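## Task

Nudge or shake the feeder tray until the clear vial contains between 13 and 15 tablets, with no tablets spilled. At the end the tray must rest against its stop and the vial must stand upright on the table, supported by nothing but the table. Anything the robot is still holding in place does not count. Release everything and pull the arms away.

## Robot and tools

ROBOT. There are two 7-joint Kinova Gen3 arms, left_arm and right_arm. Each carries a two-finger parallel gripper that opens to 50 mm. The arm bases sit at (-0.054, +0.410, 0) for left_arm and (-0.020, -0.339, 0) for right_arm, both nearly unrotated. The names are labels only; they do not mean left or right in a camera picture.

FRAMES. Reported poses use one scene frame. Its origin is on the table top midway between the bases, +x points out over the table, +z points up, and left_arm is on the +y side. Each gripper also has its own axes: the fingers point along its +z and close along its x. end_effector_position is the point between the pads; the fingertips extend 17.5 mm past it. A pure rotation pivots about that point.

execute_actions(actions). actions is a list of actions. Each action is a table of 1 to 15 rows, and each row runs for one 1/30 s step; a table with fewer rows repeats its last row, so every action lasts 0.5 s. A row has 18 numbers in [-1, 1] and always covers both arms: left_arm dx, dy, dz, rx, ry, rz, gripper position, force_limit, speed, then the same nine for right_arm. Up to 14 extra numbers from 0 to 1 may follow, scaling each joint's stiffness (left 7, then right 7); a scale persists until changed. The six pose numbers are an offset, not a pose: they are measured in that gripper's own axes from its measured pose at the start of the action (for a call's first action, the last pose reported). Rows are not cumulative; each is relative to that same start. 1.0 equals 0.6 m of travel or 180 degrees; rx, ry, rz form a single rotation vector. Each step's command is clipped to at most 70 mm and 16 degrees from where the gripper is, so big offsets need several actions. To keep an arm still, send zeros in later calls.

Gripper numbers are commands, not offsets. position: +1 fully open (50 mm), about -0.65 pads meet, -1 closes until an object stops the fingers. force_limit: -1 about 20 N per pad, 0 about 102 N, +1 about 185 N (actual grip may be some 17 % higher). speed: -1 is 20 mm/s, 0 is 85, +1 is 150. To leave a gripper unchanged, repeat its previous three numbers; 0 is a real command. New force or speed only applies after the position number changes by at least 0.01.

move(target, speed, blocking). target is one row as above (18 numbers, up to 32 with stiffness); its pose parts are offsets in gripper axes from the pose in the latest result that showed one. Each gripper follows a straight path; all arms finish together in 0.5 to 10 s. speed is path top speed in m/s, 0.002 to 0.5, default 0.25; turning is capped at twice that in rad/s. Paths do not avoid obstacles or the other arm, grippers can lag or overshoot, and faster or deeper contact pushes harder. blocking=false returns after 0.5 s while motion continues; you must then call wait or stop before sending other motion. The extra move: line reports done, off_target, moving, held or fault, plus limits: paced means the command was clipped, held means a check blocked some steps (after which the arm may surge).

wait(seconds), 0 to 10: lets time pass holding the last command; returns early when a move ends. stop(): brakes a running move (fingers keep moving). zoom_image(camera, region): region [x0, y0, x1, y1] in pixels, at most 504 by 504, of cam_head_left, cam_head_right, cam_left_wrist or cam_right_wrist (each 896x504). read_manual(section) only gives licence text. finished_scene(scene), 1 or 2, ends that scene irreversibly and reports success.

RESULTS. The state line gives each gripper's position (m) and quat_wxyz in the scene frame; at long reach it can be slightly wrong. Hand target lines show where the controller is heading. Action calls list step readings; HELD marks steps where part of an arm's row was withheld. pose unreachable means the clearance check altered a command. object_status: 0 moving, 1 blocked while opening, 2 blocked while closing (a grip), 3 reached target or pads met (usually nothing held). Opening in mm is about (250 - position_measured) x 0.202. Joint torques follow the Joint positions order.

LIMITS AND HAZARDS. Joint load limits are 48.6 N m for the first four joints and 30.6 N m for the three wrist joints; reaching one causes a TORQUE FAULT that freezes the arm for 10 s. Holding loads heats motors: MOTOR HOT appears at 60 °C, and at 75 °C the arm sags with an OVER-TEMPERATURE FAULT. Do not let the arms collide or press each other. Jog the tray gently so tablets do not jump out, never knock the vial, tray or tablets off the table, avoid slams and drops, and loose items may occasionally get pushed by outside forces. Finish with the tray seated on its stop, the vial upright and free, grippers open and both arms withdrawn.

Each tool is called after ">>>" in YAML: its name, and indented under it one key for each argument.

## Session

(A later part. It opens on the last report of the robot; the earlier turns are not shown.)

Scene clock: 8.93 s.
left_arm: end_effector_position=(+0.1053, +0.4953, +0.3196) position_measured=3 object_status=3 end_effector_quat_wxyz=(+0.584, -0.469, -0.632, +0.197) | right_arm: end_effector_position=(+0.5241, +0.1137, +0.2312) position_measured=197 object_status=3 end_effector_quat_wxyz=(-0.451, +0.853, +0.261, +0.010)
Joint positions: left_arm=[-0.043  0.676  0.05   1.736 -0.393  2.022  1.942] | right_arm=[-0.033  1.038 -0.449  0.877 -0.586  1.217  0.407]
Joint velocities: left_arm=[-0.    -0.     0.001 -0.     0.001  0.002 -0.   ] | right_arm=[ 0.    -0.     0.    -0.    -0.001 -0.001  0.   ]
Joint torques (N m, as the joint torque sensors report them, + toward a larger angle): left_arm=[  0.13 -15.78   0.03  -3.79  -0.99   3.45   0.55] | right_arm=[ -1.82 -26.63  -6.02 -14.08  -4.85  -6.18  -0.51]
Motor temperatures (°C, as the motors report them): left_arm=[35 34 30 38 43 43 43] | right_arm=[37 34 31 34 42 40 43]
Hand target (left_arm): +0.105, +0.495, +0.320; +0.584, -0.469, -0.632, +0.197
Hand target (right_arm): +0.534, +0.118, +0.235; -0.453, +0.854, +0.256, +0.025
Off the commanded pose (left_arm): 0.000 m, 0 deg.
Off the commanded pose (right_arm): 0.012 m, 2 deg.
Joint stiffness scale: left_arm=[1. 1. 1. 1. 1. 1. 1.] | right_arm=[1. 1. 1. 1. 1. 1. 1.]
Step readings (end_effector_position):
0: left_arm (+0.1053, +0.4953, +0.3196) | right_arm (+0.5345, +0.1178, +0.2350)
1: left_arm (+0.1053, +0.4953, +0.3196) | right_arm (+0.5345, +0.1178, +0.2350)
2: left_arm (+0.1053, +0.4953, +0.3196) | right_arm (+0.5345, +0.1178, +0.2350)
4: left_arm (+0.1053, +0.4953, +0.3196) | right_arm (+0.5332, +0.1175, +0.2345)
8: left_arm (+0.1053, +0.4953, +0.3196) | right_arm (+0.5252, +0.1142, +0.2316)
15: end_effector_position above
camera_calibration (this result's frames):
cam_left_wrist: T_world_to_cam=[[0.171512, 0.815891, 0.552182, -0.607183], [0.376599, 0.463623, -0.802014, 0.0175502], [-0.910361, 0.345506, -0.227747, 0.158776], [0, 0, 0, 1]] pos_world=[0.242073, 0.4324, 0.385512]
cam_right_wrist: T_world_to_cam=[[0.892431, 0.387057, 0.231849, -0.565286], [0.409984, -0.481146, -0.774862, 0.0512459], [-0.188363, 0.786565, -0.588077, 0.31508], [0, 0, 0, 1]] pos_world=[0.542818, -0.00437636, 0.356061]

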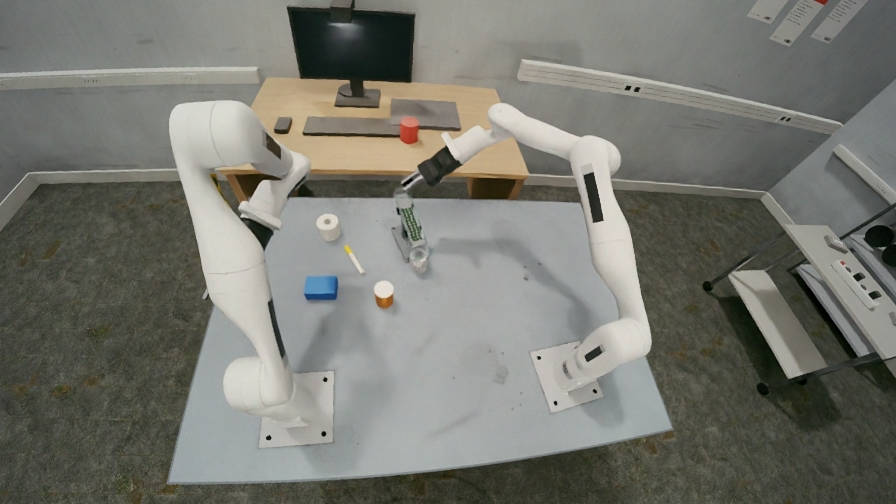

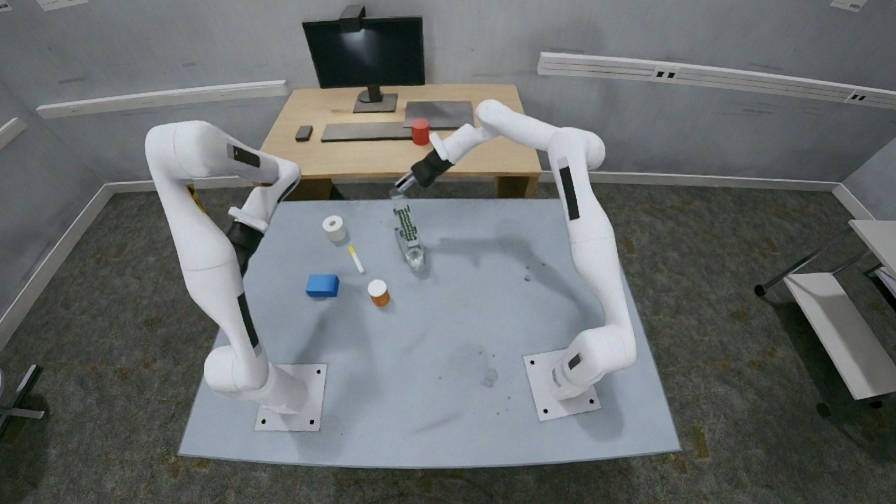

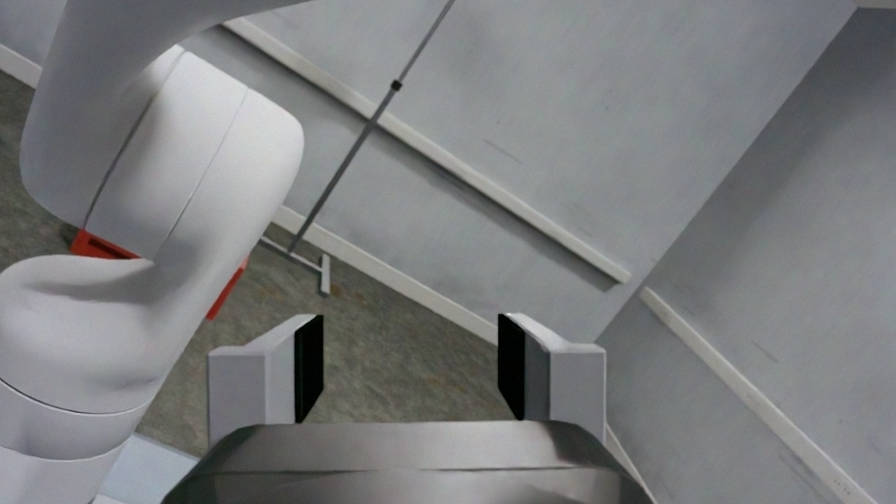

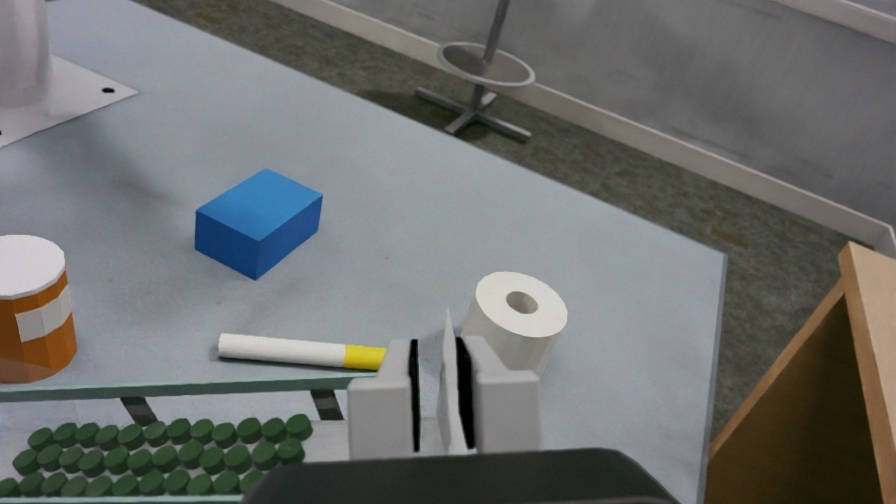

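>>> execute_actions:
  actions:
    - [[0,0,0,0,0,0,1,0,0,-0.024,0,0,0,0,0,1,-1,1]]
    - [[0,0,0,0,0,0,1,0,0,0,0,0,0,0,0,-0.5,-1,1]]

>>> execute_actions:
  actions:
    - [[0,0,0,0,0,0,1,0,0,0,0,0,0,0,0,0.4,-1,1]]

Scene clock: 10.10 s.
left_arm: end_effector_position=(+0.1053, +0.4953, +0.3196) position_measured=3 object_status=3 end_effector_quat_wxyz=(+0.584, -0.469, -0.632, +0.197) | right_arm: end_effector_position=(+0.5168, +0.1078, +0.2267) position_measured=219 object_status=0 end_effector_quat_wxyz=(-0.449, +0.855, +0.259, +0.014)
Joint positions: left_arm=[-0.043  0.676  0.05   1.736 -0.393  2.022  1.942] | right_arm=[-0.012  1.011 -0.459  0.953 -0.59   1.171  0.433]
Joint velocities: left_arm=[ 0.    -0.001 -0.001  0.    -0.     0.    -0.   ] | right_arm=[ 0.    -0.     0.001 -0.    -0.    -0.    -0.   ]
Joint torques (N m, as the joint torque sensors report them, + toward a larger angle): left_arm=[ -0.27 -16.04  -0.52  -3.8   -0.84   3.48   0.3 ] | right_arm=[  1.3  -25.16  -3.94  -4.42  -0.8    3.99   0.05]
Motor temperatures (°C, as the motors report them): left_arm=[35 34 30 38 43 43 43] | right_arm=[37 34 31 34 42 40 43]
Hand target (left_arm): +0.105, +0.495, +0.320; +0.584, -0.469, -0.632, +0.197
Hand target (right_arm): +0.511, +0.106, +0.224; -0.448, +0.855, +0.262, +0.006
Off the commanded pose (left_arm): 0.000 m, 0 deg.
Off the commanded pose (right_arm): 0.007 m, 1 deg.
Joint stiffness scale: left_arm=[1. 1. 1. 1. 1. 1. 1.] | right_arm=[1. 1. 1. 1. 1. 1. 1.]
Step readings (end_effector_position; steps 1 to 15: 1st action; 16 to 30: 2nd action):
0: left_arm (+0.1053, +0.4953, +0.3196) | right_arm (+0.5241, +0.1137, +0.2312)
1: left_arm (+0.1053, +0.4953, +0.3196) | right_arm (+0.5242, +0.1136, +0.2309)
2: left_arm (+0.1053, +0.4953, +0.3196) | right_arm (+0.5238, +0.1132, +0.2300)
4: left_arm (+0.1053, +0.4953, +0.3196) | right_arm (+0.5167, +0.1105, +0.2257)
8: left_arm (+0.1053, +0.4953, +0.3196) | right_arm (+0.5105, +0.1074, +0.2227)
15: left_arm (+0.1053, +0.4953, +0.3196) | right_arm (+0.5107, +0.1060, +0.2244)
16: left_arm (+0.1053, +0.4953, +0.3196) | right_arm (+0.5107, +0.1060, +0.2244)
17: left_arm (+0.1053, +0.4953, +0.3196) | right_arm (+0.5107, +0.1060, +0.2244)
19: left_arm (+0.1053, +0.4953, +0.3196) | right_arm (+0.5108, +0.1060, +0.2245)
23: left_arm (+0.1053, +0.4953, +0.3196) | right_arm (+0.5143, +0.1069, +0.2256)
30: end_effector_position above
camera_calibration (this result's frames):
cam_left_wrist: T_world_to_cam=[[0.171512, 0.815891, 0.552182, -0.607183], [0.376599, 0.463623, -0.802014, 0.0175503], [-0.910361, 0.345506, -0.227747, 0.158776], [0, 0, 0, 1]] pos_world=[0.242073, 0.4324, 0.385512]
cam_right_wrist: T_world_to_cam=[[0.894648, 0.379584, 0.235631, -0.55672], [0.409894, -0.487538, -0.770904, 0.0477699], [-0.177743, 0.786271, -0.591764, 0.311109], [0, 0, 0, 1]] pos_world=[0.533785, -0.0100041, 0.35211]

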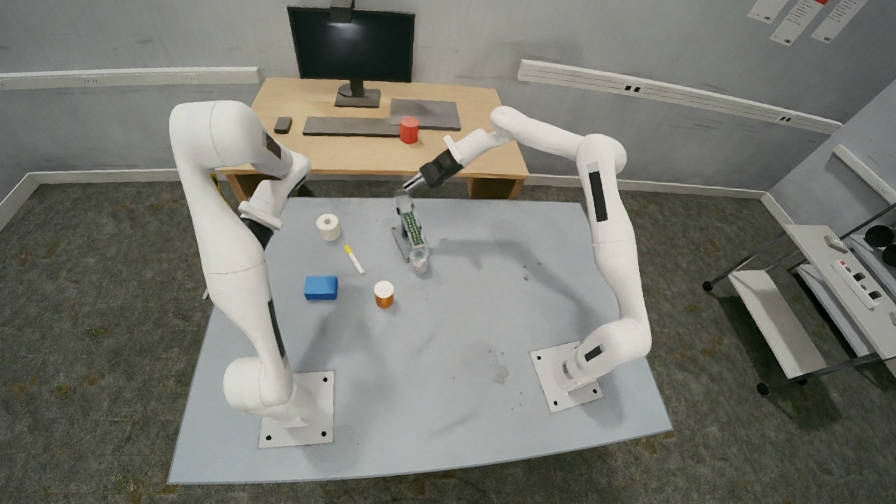

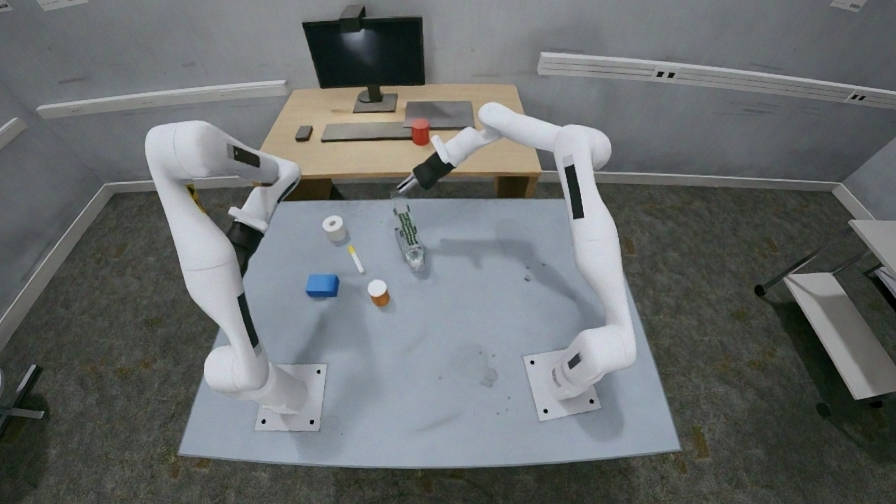

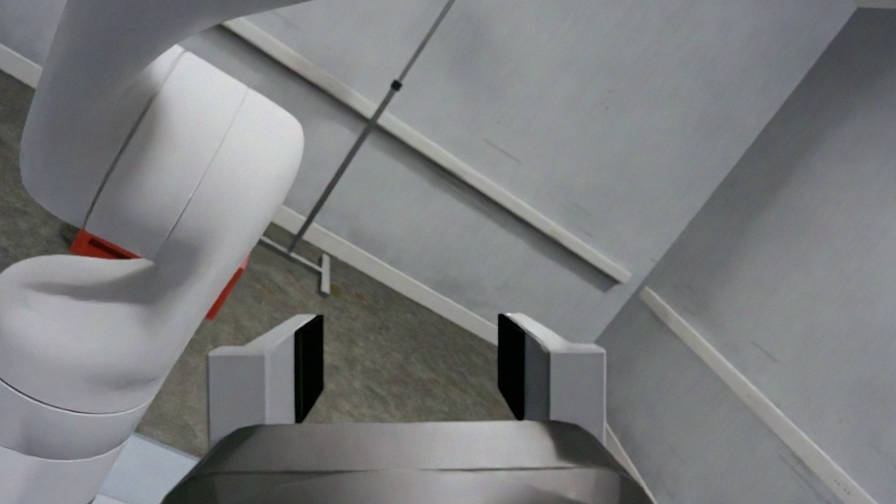

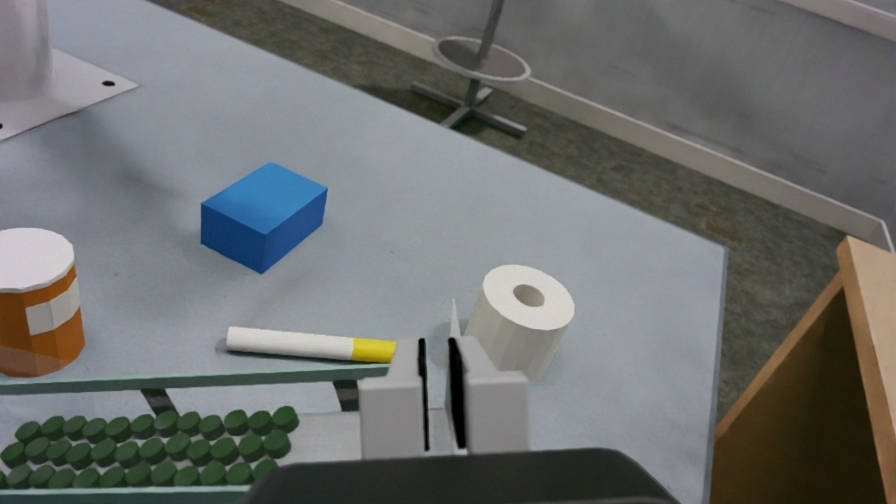

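Scene clock: 10.60 s.
left_arm: end_effector_position=(+0.1053, +0.4953, +0.3196) position_measured=3 object_status=3 end_effector_quat_wxyz=(+0.584, -0.469, -0.632, +0.197) | right_arm: end_effector_position=(+0.5171, +0.1078, +0.2269) position_measured=92 object_status=3 end_effector_quat_wxyz=(-0.449, +0.855, +0.259, +0.015)
Joint positions: left_arm=[-0.043  0.676  0.05   1.736 -0.393  2.022  1.942] | right_arm=[-0.012  1.011 -0.459  0.953 -0.59   1.171  0.433]
Joint velocities: left_arm=[-0.     0.001  0.002 -0.001  0.001  0.002 -0.   ] | right_arm=[-0.     0.001  0.    -0.    -0.002  0.001  0.   ]
Joint torques (N m, as the joint torque sensors report them, + toward a larger angle): left_arm=[ -0.32 -15.92  -0.36  -3.64  -1.     3.48   0.45] | right_arm=[ -0.29 -25.53  -4.89  -7.67  -2.4    0.32  -0.03]
Motor temperatures (°C, as the motors report them): left_arm=[35 34 30 38 43 43 43] | right_arm=[37 34 31 34 42 40 43]
Hand target (left_arm): +0.105, +0.495, +0.320; +0.584, -0.469, -0.632, +0.197
Hand target (right_arm): +0.517, +0.108, +0.227; -0.449, +0.855, +0.259, +0.014
Off the commanded pose (left_arm): 0.000 m, 0 deg.
Off the commanded pose (right_arm): 0.000 m, 0 deg.
Joint stiffness scale: left_arm=[1. 1. 1. 1. 1. 1. 1.] | right_arm=[1. 1. 1. 1. 1. 1. 1.]
Step readings (end_effector_position):
0: left_arm (+0.1053, +0.4953, +0.3196) | right_arm (+0.5168, +0.1078, +0.2267)
1: left_arm (+0.1053, +0.4953, +0.3196) | right_arm (+0.5170, +0.1078, +0.2267)
2: left_arm (+0.1053, +0.4953, +0.3196) | right_arm (+0.5170, +0.1078, +0.2267)
4: left_arm (+0.1053, +0.4953, +0.3196) | right_arm (+0.5171, +0.1078, +0.2269)
8: left_arm (+0.1053, +0.4953, +0.3196) | right_arm (+0.5171, +0.1078, +0.2269)
15: end_effector_position above
camera_calibration (this result's frames):
cam_left_wrist: T_world_to_cam=[[0.171512, 0.815891, 0.552182, -0.607183], [0.376599, 0.463624, -0.802014, 0.0175501], [-0.910361, 0.345506, -0.227747, 0.158776], [0, 0, 0, 1]] pos_world=[0.242073, 0.4324, 0.385512]
cam_right_wrist: T_world_to_cam=[[0.894668, 0.379196, 0.236176, -0.557045], [0.41013, -0.487618, -0.770728, 0.0476547], [-0.177094, 0.786409, -0.591776, 0.310937], [0, 0, 0, 1]] pos_world=[0.533891, -0.0100569, 0.352294]

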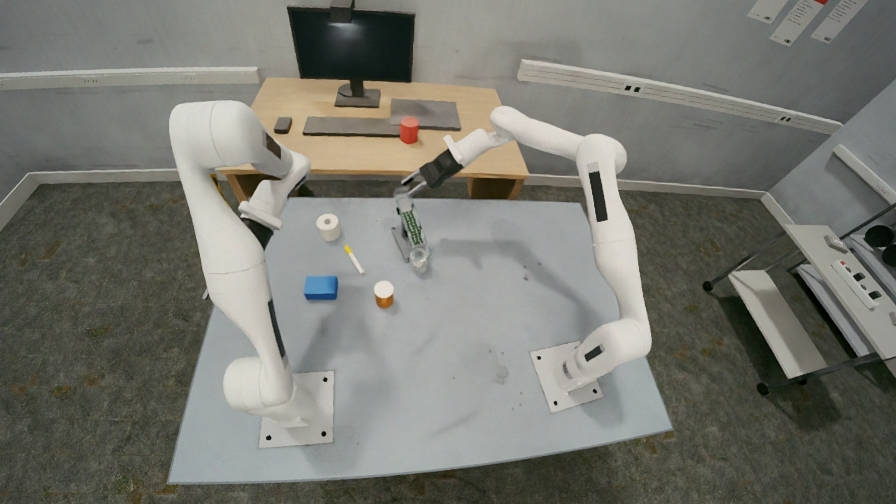

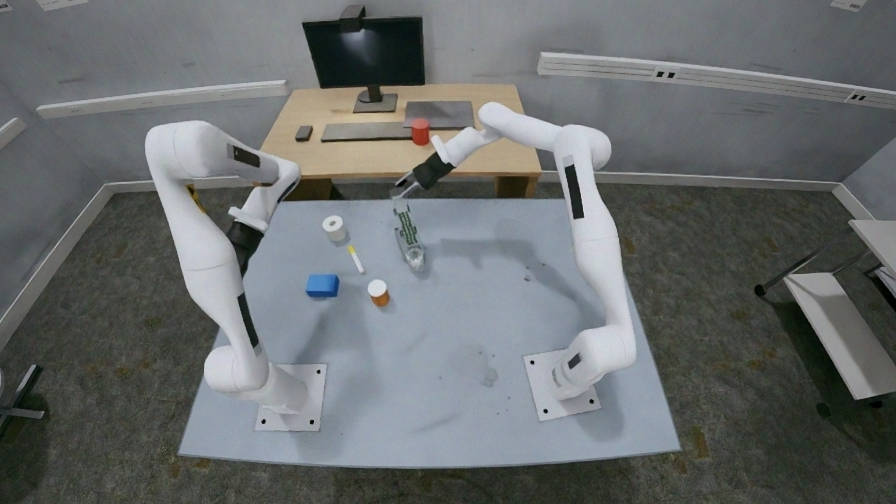

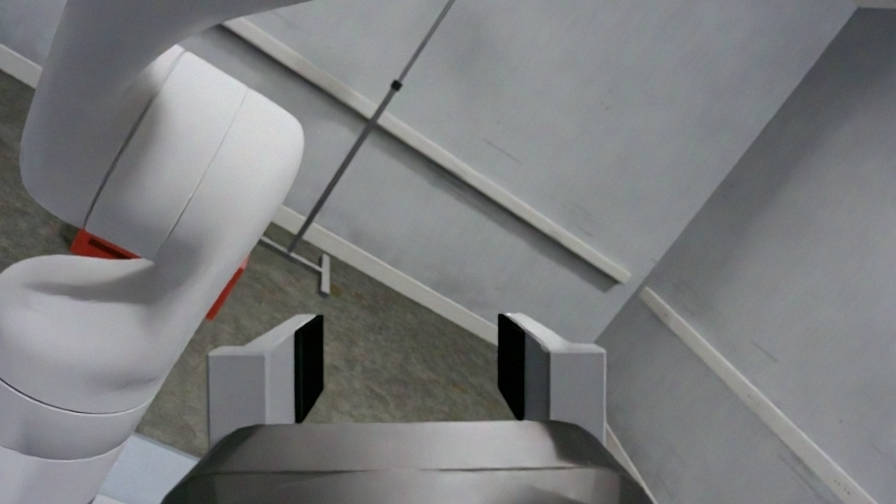

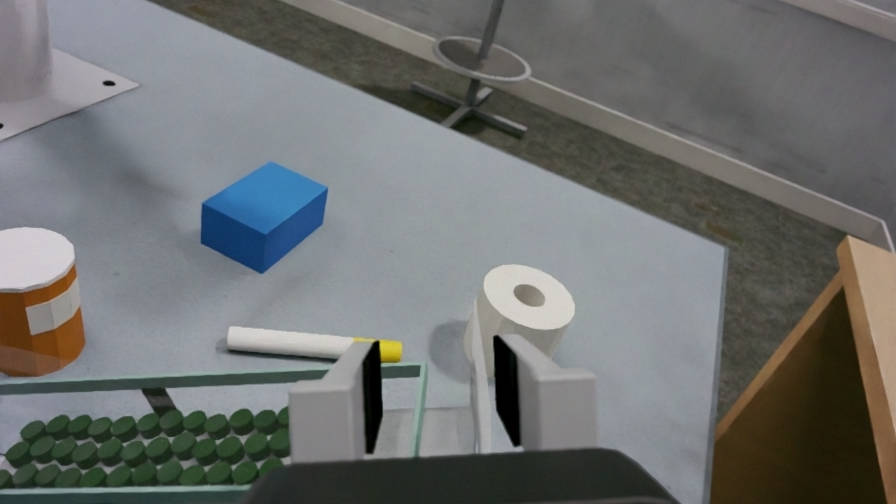

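>>> execute_actions:
  actions:
    - [[0,0,0,0,0,0,1,0,0,0,0,0,0,0,0,-0.45,-1,1]]
    - [[0,0,0,0,0,0,1,0,0,0,0,0,0,0,0,0.3,-1,1]]
    - [[0,0,0,0,0,0,1,0,0,0,0,0,0,0,0,-0.45,-1,1]]
    - [[0,0,0,0,0,0,1,0,0,0,0,0,0,0,0,0.3,-1,1]]
    - [[0,0,0,0,0,0,1,0,0,0,0,0,0,0,0,-0.45,-1,1]]
    - [[0,0,0,0,0,0,1,0,0,0,0,0,0,0,0,0.3,-1,1]]

>>> zoom_image:
  camera: "cam_head_left"
  region: [380,190,460,280]

Scene clock: 13.90 s.
left_arm: end_effector_position=(+0.1053, +0.4953, +0.3196) position_measured=3 object_status=3 end_effector_quat_wxyz=(+0.584, -0.469, -0.632, +0.197) | right_arm: end_effector_position=(+0.5177, +0.1076, +0.2274) position_measured=107 object_status=3 end_effector_quat_wxyz=(-0.449, +0.855, +0.259, +0.016)
Joint positions: left_arm=[-0.043  0.676  0.05   1.736 -0.393  2.022  1.942] | right_arm=[-0.012  1.01  -0.459  0.953 -0.59   1.17   0.433]
Joint velocities: left_arm=[-0.    -0.    -0.    -0.001 -0.    -0.001  0.   ] | right_arm=[ 0.     0.001  0.    -0.     0.    -0.     0.   ]
Joint torques (N m, as the joint torque sensors report them, + toward a larger angle): left_arm=[ -0.74 -15.79  -0.41  -3.63  -0.9    3.31   0.52] | right_arm=[ -0.12 -25.76  -4.83  -8.02  -2.44   0.16  -0.21]
Motor temperatures (°C, as the motors report them): left_arm=[35 34 30 38 43 43 43] | right_arm=[37 34 31 34 42 40 43]
Hand target (left_arm): +0.105, +0.495, +0.320; +0.584, -0.469, -0.632, +0.197
Hand target (right_arm): +0.518, +0.108, +0.227; -0.449, +0.855, +0.259, +0.015
Off the commanded pose (left_arm): 0.000 m, 0 deg.
Off the commanded pose (right_arm): 0.000 m, 0 deg.
Joint stiffness scale: left_arm=[1. 1. 1. 1. 1. 1. 1.] | right_arm=[1. 1. 1. 1. 1. 1. 1.]
Step readings (end_effector_position; steps 1 to 15: 1st action; 16 to 30: 2nd action; 31 to 45: 3rd action; 46 to 60: 4th action; 61 to 75: 5th action; 76 to 90: 6th action):
0: left_arm (+0.1053, +0.4953, +0.3196) | right_arm (+0.5171, +0.1078, +0.2269)
1: left_arm (+0.1053, +0.4953, +0.3196) | right_arm (+0.5171, +0.1078, +0.2269)
2: left_arm (+0.1053, +0.4953, +0.3196) | right_arm (+0.5171, +0.1078, +0.2269)
4: left_arm (+0.1053, +0.4953, +0.3196) | right_arm (+0.5171, +0.1078, +0.2269)
8: left_arm (+0.1053, +0.4953, +0.3196) | right_arm (+0.5172, +0.1078, +0.2269)
15: left_arm (+0.1053, +0.4953, +0.3196) | right_arm (+0.5172, +0.1078, +0.2269)
16: left_arm (+0.1053, +0.4953, +0.3196) | right_arm (+0.5172, +0.1078, +0.2269)
17: left_arm (+0.1053, +0.4953, +0.3196) | right_arm (+0.5173, +0.1077, +0.2270)
19: left_arm (+0.1053, +0.4953, +0.3196) | right_arm (+0.5173, +0.1077, +0.2271)
23: left_arm (+0.1053, +0.4953, +0.3196) | right_arm (+0.5173, +0.1077, +0.2271)
30: left_arm (+0.1053, +0.4953, +0.3196) | right_arm (+0.5173, +0.1077, +0.2271)
31: left_arm (+0.1053, +0.4953, +0.3196) | right_arm (+0.5173, +0.1077, +0.2271)
32: left_arm (+0.1053, +0.4953, +0.3196) | right_arm (+0.5173, +0.1077, +0.2271)
34: left_arm (+0.1053, +0.4953, +0.3196) | right_arm (+0.5174, +0.1077, +0.2271)
38: left_arm (+0.1053, +0.4953, +0.3196) | right_arm (+0.5174, +0.1077, +0.2271)
45: left_arm (+0.1053, +0.4953, +0.3196) | right_arm (+0.5174, +0.1077, +0.2271)
46: left_arm (+0.1053, +0.4953, +0.3196) | right_arm (+0.5174, +0.1077, +0.2271)
47: left_arm (+0.1053, +0.4953, +0.3196) | right_arm (+0.5175, +0.1077, +0.2272)
49: left_arm (+0.1053, +0.4953, +0.3196) | right_arm (+0.5175, +0.1077, +0.2272)
53: left_arm (+0.1053, +0.4953, +0.3196) | right_arm (+0.5175, +0.1077, +0.2272)
60: left_arm (+0.1053, +0.4953, +0.3196) | right_arm (+0.5175, +0.1077, +0.2272)
61: left_arm (+0.1053, +0.4953, +0.3196) | right_arm (+0.5175, +0.1077, +0.2272)
62: left_arm (+0.1053, +0.4953, +0.3196) | right_arm (+0.5175, +0.1077, +0.2272)
64: left_arm (+0.1053, +0.4953, +0.3196) | right_arm (+0.5176, +0.1077, +0.2273)
68: left_arm (+0.1053, +0.4953, +0.3196) | right_arm (+0.5176, +0.1077, +0.2273)
75: left_arm (+0.1053, +0.4953, +0.3196) | right_arm (+0.5176, +0.1077, +0.2273)
76: left_arm (+0.1053, +0.4953, +0.3196) | right_arm (+0.5176, +0.1077, +0.2273)
77: left_arm (+0.1053, +0.4953, +0.3196) | right_arm (+0.5177, +0.1077, +0.2273)
79: left_arm (+0.1053, +0.4953, +0.3196) | right_arm (+0.5177, +0.1076, +0.2274)
83: left_arm (+0.1053, +0.4953, +0.3196) | right_arm (+0.5177, +0.1076, +0.2274)
90: end_effector_position above
camera_calibration (this result's frames):
cam_left_wrist: T_world_to_cam=[[0.171512, 0.815891, 0.552182, -0.607183], [0.376599, 0.463623, -0.802014, 0.0175501], [-0.910361, 0.345507, -0.227747, 0.158776], [0, 0, 0, 1]] pos_world=[0.242073, 0.4324, 0.385512]
cam_right_wrist: T_world_to_cam=[[0.894717, 0.37816, 0.237648, -0.557943], [0.410765, -0.487788, -0.770282, 0.0473326], [-0.175368, 0.786802, -0.591768, 0.310519], [0, 0, 0, 1]] pos_world=[0.534213, -0.0102367, 0.352809]

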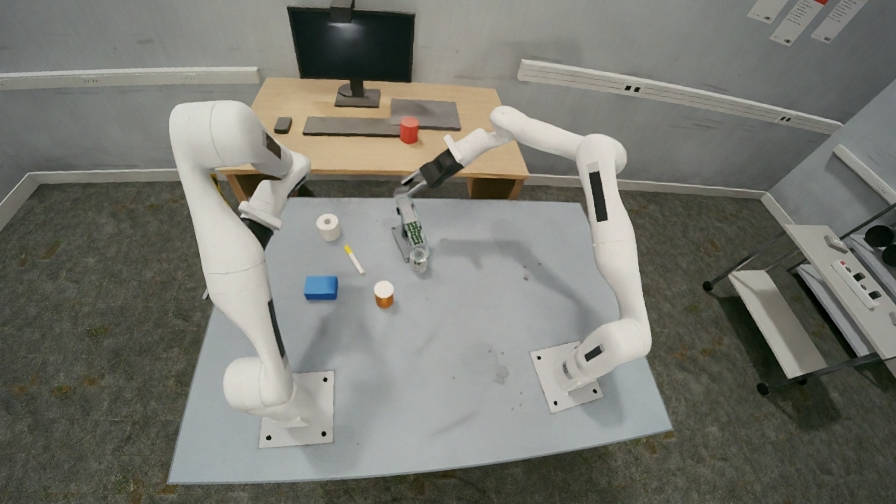

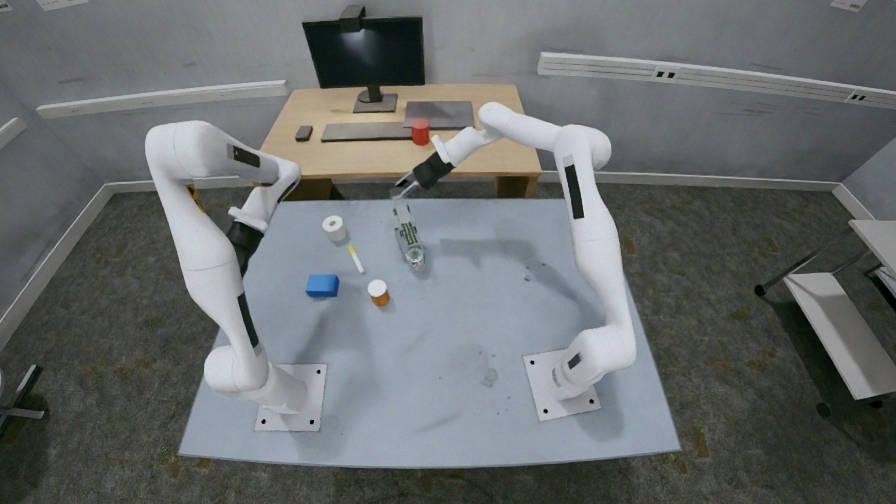

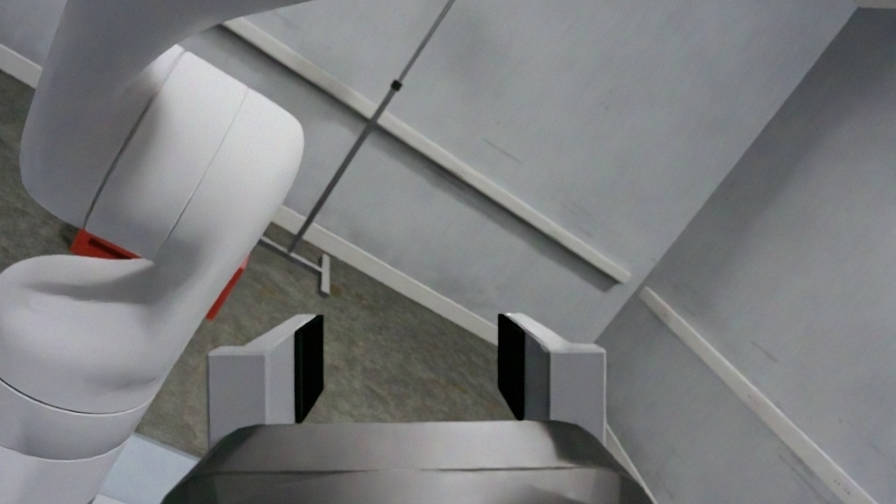

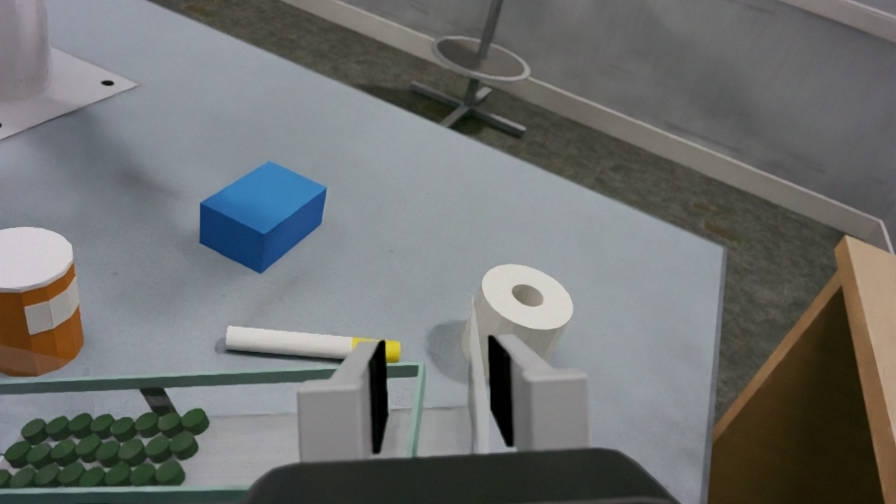

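Region (380, 190, 460, 280) of cam_head_left's 896x504 image, scaled by 5.600, with more detail than that image has.

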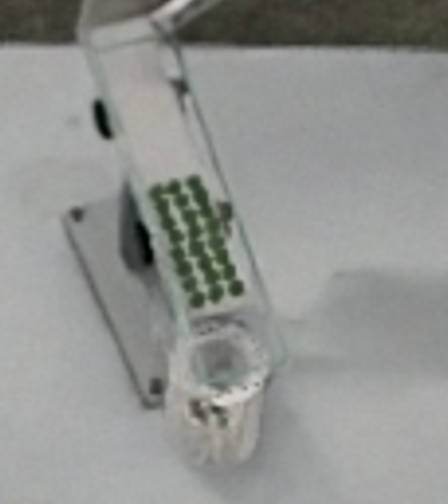

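>>> execute_actions:
  actions:
    - [[0,0,0,0,0,0,1,0,0,0,0,0,0,0,0,-0.45,-1,1]]
    - [[0,0,0,0,0,0,1,0,0,0,0,0,0,0,0,0.3,-1,0]]

>>> move:
  target: [0,0,0,0,0,0,1,0,0,0,0,-0.15,0,0,0,0.3,-1,0]

>>> zoom_image:
  camera: "cam_right_wrist"
  region: [0,280,400,504]

Scene clock: 15.13 s.
left_arm: end_effector_position=(+0.1053, +0.4953, +0.3196) position_measured=3 object_status=3 end_effector_quat_wxyz=(+0.584, -0.469, -0.632, +0.197) | right_arm: end_effector_position=(+0.5178, +0.1076, +0.2275) position_measured=107 object_status=3 end_effector_quat_wxyz=(-0.449, +0.855, +0.259, +0.016)
Joint positions: left_arm=[-0.043  0.676  0.05   1.736 -0.393  2.022  1.942] | right_arm=[-0.012  1.01  -0.459  0.952 -0.59   1.17   0.433]
Joint velocities: left_arm=[ 0.    -0.001  0.    -0.     0.001 -0.001  0.001] | right_arm=[ 0.  0.  0.  0. -0.  0.  0.]
Joint torques (N m, as the joint torque sensors report them, + toward a larger angle): left_arm=[ -0.32 -16.08  -0.11  -3.75  -0.97   3.54   0.26] | right_arm=[  0.13 -25.89  -4.75  -8.36  -2.41   0.3   -0.18]
Motor temperatures (°C, as the motors report them): left_arm=[35 34 30 38 43 43 43] | right_arm=[37 34 31 34 42 40 43]
Hand target (left_arm): +0.105, +0.495, +0.320; +0.584, -0.469, -0.632, +0.197
Hand target (right_arm): +0.518, +0.108, +0.227; -0.449, +0.855, +0.259, +0.016
Off the commanded pose (left_arm): 0.000 m, 0 deg.
Off the commanded pose (right_arm): 0.000 m, 0 deg.
Joint stiffness scale: left_arm=[1. 1. 1. 1. 1. 1. 1.] | right_arm=[1. 1. 1. 1. 1. 1. 1.]
Step readings (end_effector_position; steps 1 to 15: 1st action; 16 to 30: 2nd action):
0: left_arm (+0.1053, +0.4953, +0.3196) | right_arm (+0.5177, +0.1076, +0.2274)
1: left_arm (+0.1053, +0.4953, +0.3196) | right_arm (+0.5177, +0.1076, +0.2274)
2: left_arm (+0.1053, +0.4953, +0.3196) | right_arm (+0.5177, +0.1076, +0.2274)
4: left_arm (+0.1053, +0.4953, +0.3196) | right_arm (+0.5178, +0.1076, +0.2274)
8: left_arm (+0.1053, +0.4953, +0.3196) | right_arm (+0.5178, +0.1077, +0.2275)
15: left_arm (+0.1053, +0.4953, +0.3196) | right_arm (+0.5178, +0.1077, +0.2275)
16: left_arm (+0.1053, +0.4953, +0.3196) | right_arm (+0.5178, +0.1077, +0.2275)
17: left_arm (+0.1053, +0.4953, +0.3196) | right_arm (+0.5178, +0.1077, +0.2275)
19: left_arm (+0.1053, +0.4953, +0.3196) | right_arm (+0.5178, +0.1076, +0.2275)
23: left_arm (+0.1053, +0.4953, +0.3196) | right_arm (+0.5178, +0.1076, +0.2275)
30: end_effector_position above
camera_calibration (this result's frames):
cam_left_wrist: T_world_to_cam=[[0.171512, 0.815891, 0.552182, -0.607183], [0.376599, 0.463624, -0.802014, 0.0175502], [-0.910361, 0.345506, -0.227747, 0.158776], [0, 0, 0, 1]] pos_world=[0.242073, 0.4324, 0.385512]
cam_right_wrist: T_world_to_cam=[[0.894724, 0.377957, 0.237944, -0.558126], [0.410895, -0.487819, -0.770194, 0.0472653], [-0.175027, 0.78688, -0.591764, 0.310396], [0, 0, 0, 1]] pos_world=[0.534275, -0.0102401, 0.352887]

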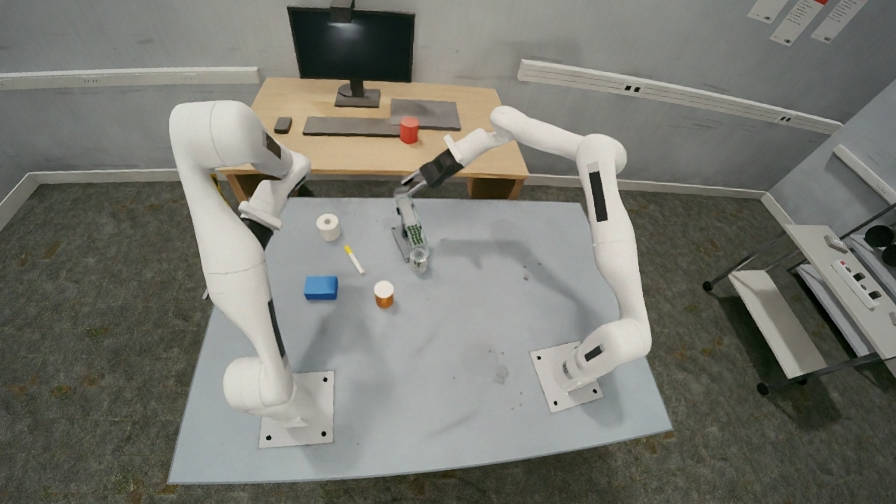

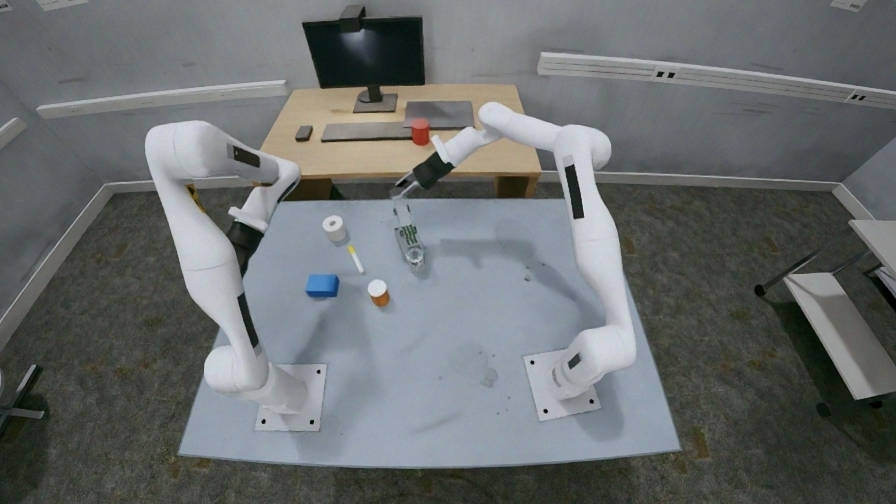

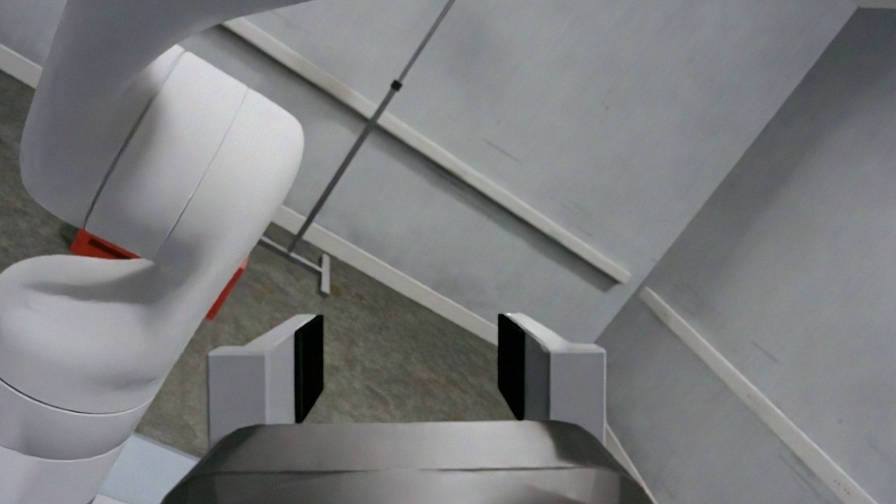

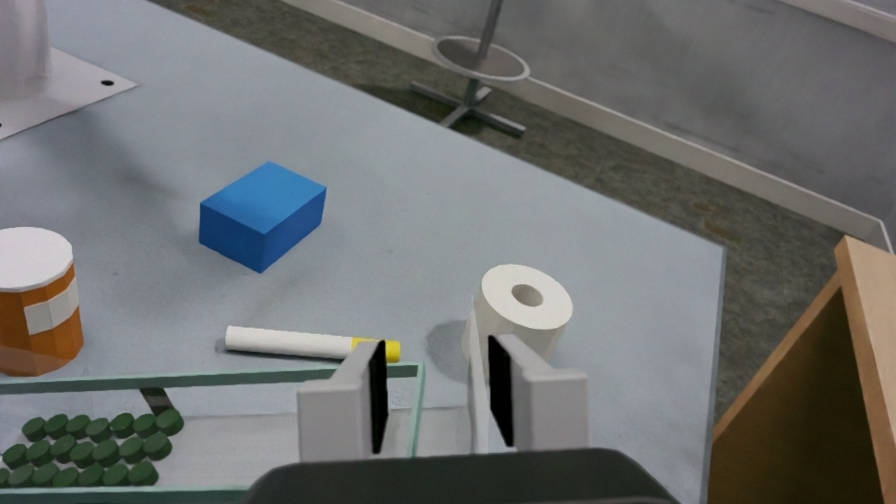

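Scene clock: 16.03 s.
left_arm: end_effector_position=(+0.1053, +0.4953, +0.3196) position_measured=3 object_status=3 end_effector_quat_wxyz=(+0.584, -0.469, -0.632, +0.197) | right_arm: end_effector_position=(+0.5355, +0.0417, +0.2807) position_measured=107 object_status=3 end_effector_quat_wxyz=(-0.451, +0.853, +0.260, +0.017)
Joint positions: left_arm=[-0.043  0.676  0.05   1.736 -0.393  2.022  1.942] | right_arm=[ 0.079  0.966 -0.446  0.866 -0.59   1.348  0.417]
Joint velocities: left_arm=[-0.     0.     0.     0.002 -0.001  0.001 -0.   ] | right_arm=[ 0.002 -0.    -0.002 -0.001 -0.     0.001  0.001]
Joint torques (N m, as the joint torque sensors report them, + toward a larger angle): left_arm=[ -0.56 -16.18  -0.24  -3.7   -0.91   3.54   0.49] | right_arm=[  0.21 -25.39  -4.5   -8.02  -2.59   0.15  -0.11]
Motor temperatures (°C, as the motors report them): left_arm=[35 34 30 38 43 43 43] | right_arm=[37 34 31 34 42 40 43]
Hand target (left_arm): +0.105, +0.495, +0.320; +0.584, -0.469, -0.632, +0.197
Hand target (right_arm): +0.536, +0.038, +0.281; -0.449, +0.855, +0.259, +0.016
Off the commanded pose (left_arm): 0.000 m, 0 deg.
Off the commanded pose (right_arm): 0.004 m, 0 deg.
Joint stiffness scale: left_arm=[1. 1. 1. 1. 1. 1. 1.] | right_arm=[1. 1. 1. 1. 1. 1. 1.]
move: off_target (right_arm)
camera_calibration (this result's frames):
cam_left_wrist: T_world_to_cam=[[0.171512, 0.815891, 0.552182, -0.607183], [0.376599, 0.463624, -0.802014, 0.0175502], [-0.910361, 0.345506, -0.227747, 0.158776], [0, 0, 0, 1]] pos_world=[0.242073, 0.4324, 0.385512]
cam_right_wrist: T_world_to_cam=[[0.893297, 0.378628, 0.2422, -0.56218], [0.413544, -0.481273, -0.772889, 0.0478567], [-0.176073, 0.79058, -0.586499, 0.395775], [0, 0, 0, 1]] pos_world=[0.552089, -0.0770027, 0.40527]

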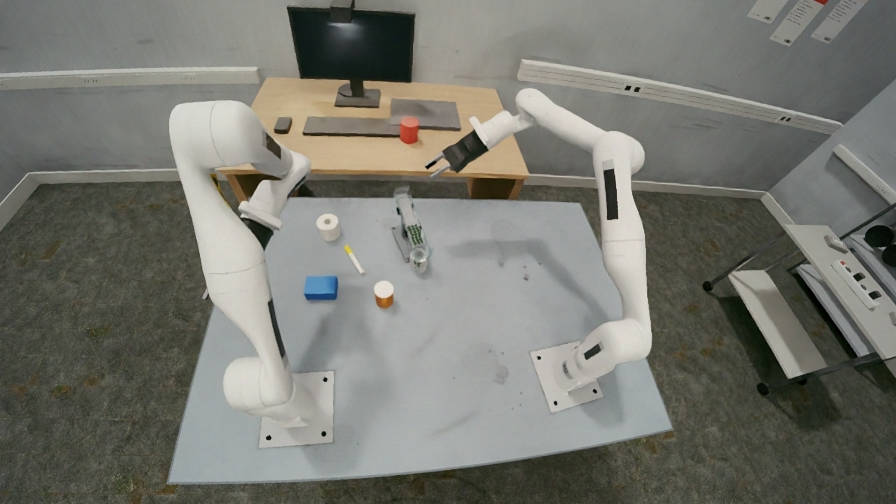

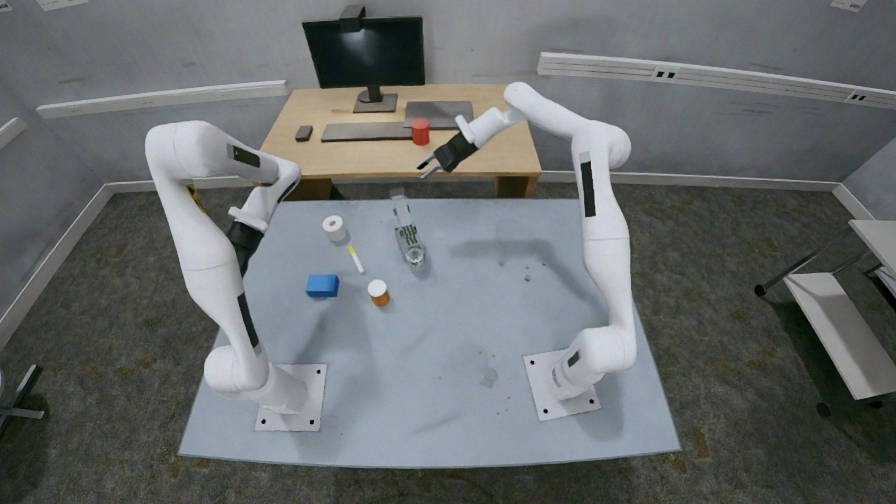

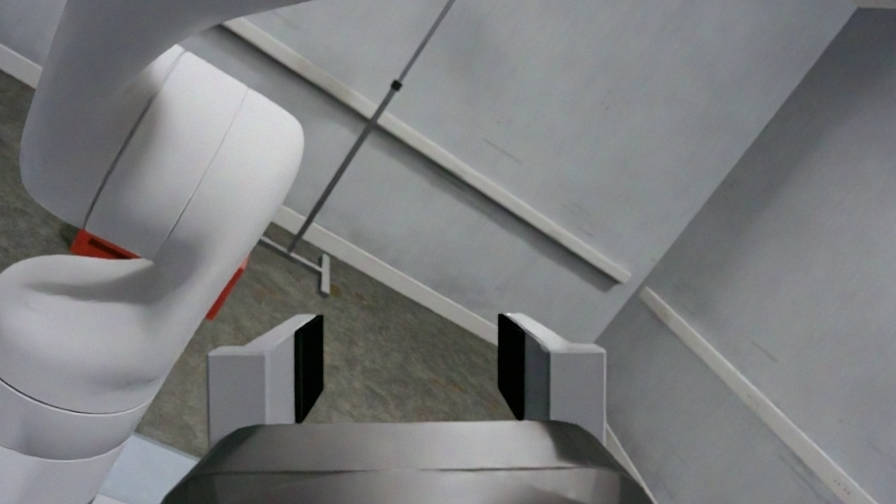

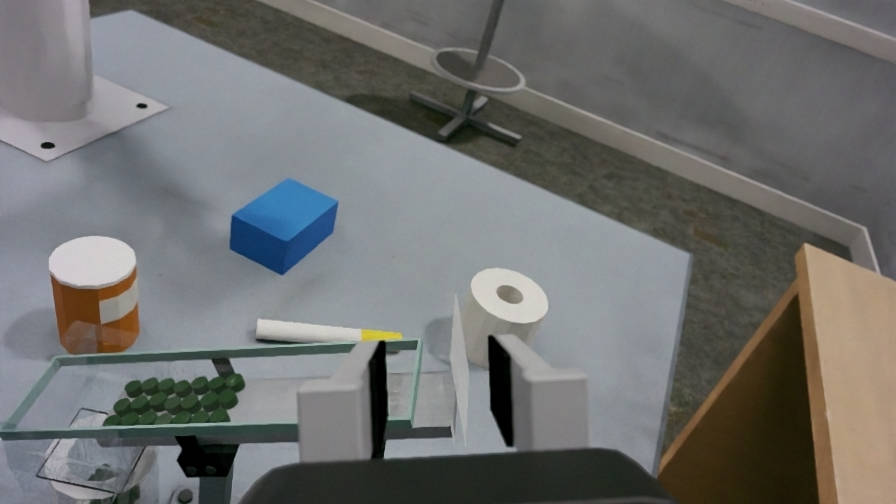

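Region (0, 280, 400, 504) of cam_right_wrist's 896x504 image, scaled by 1.260; it fills the top 282 rows of this view, and the rest is white.

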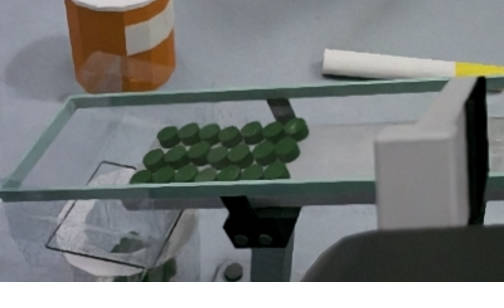

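>>> finished_scene:
  scene: 1

The scene is finished: the task was done.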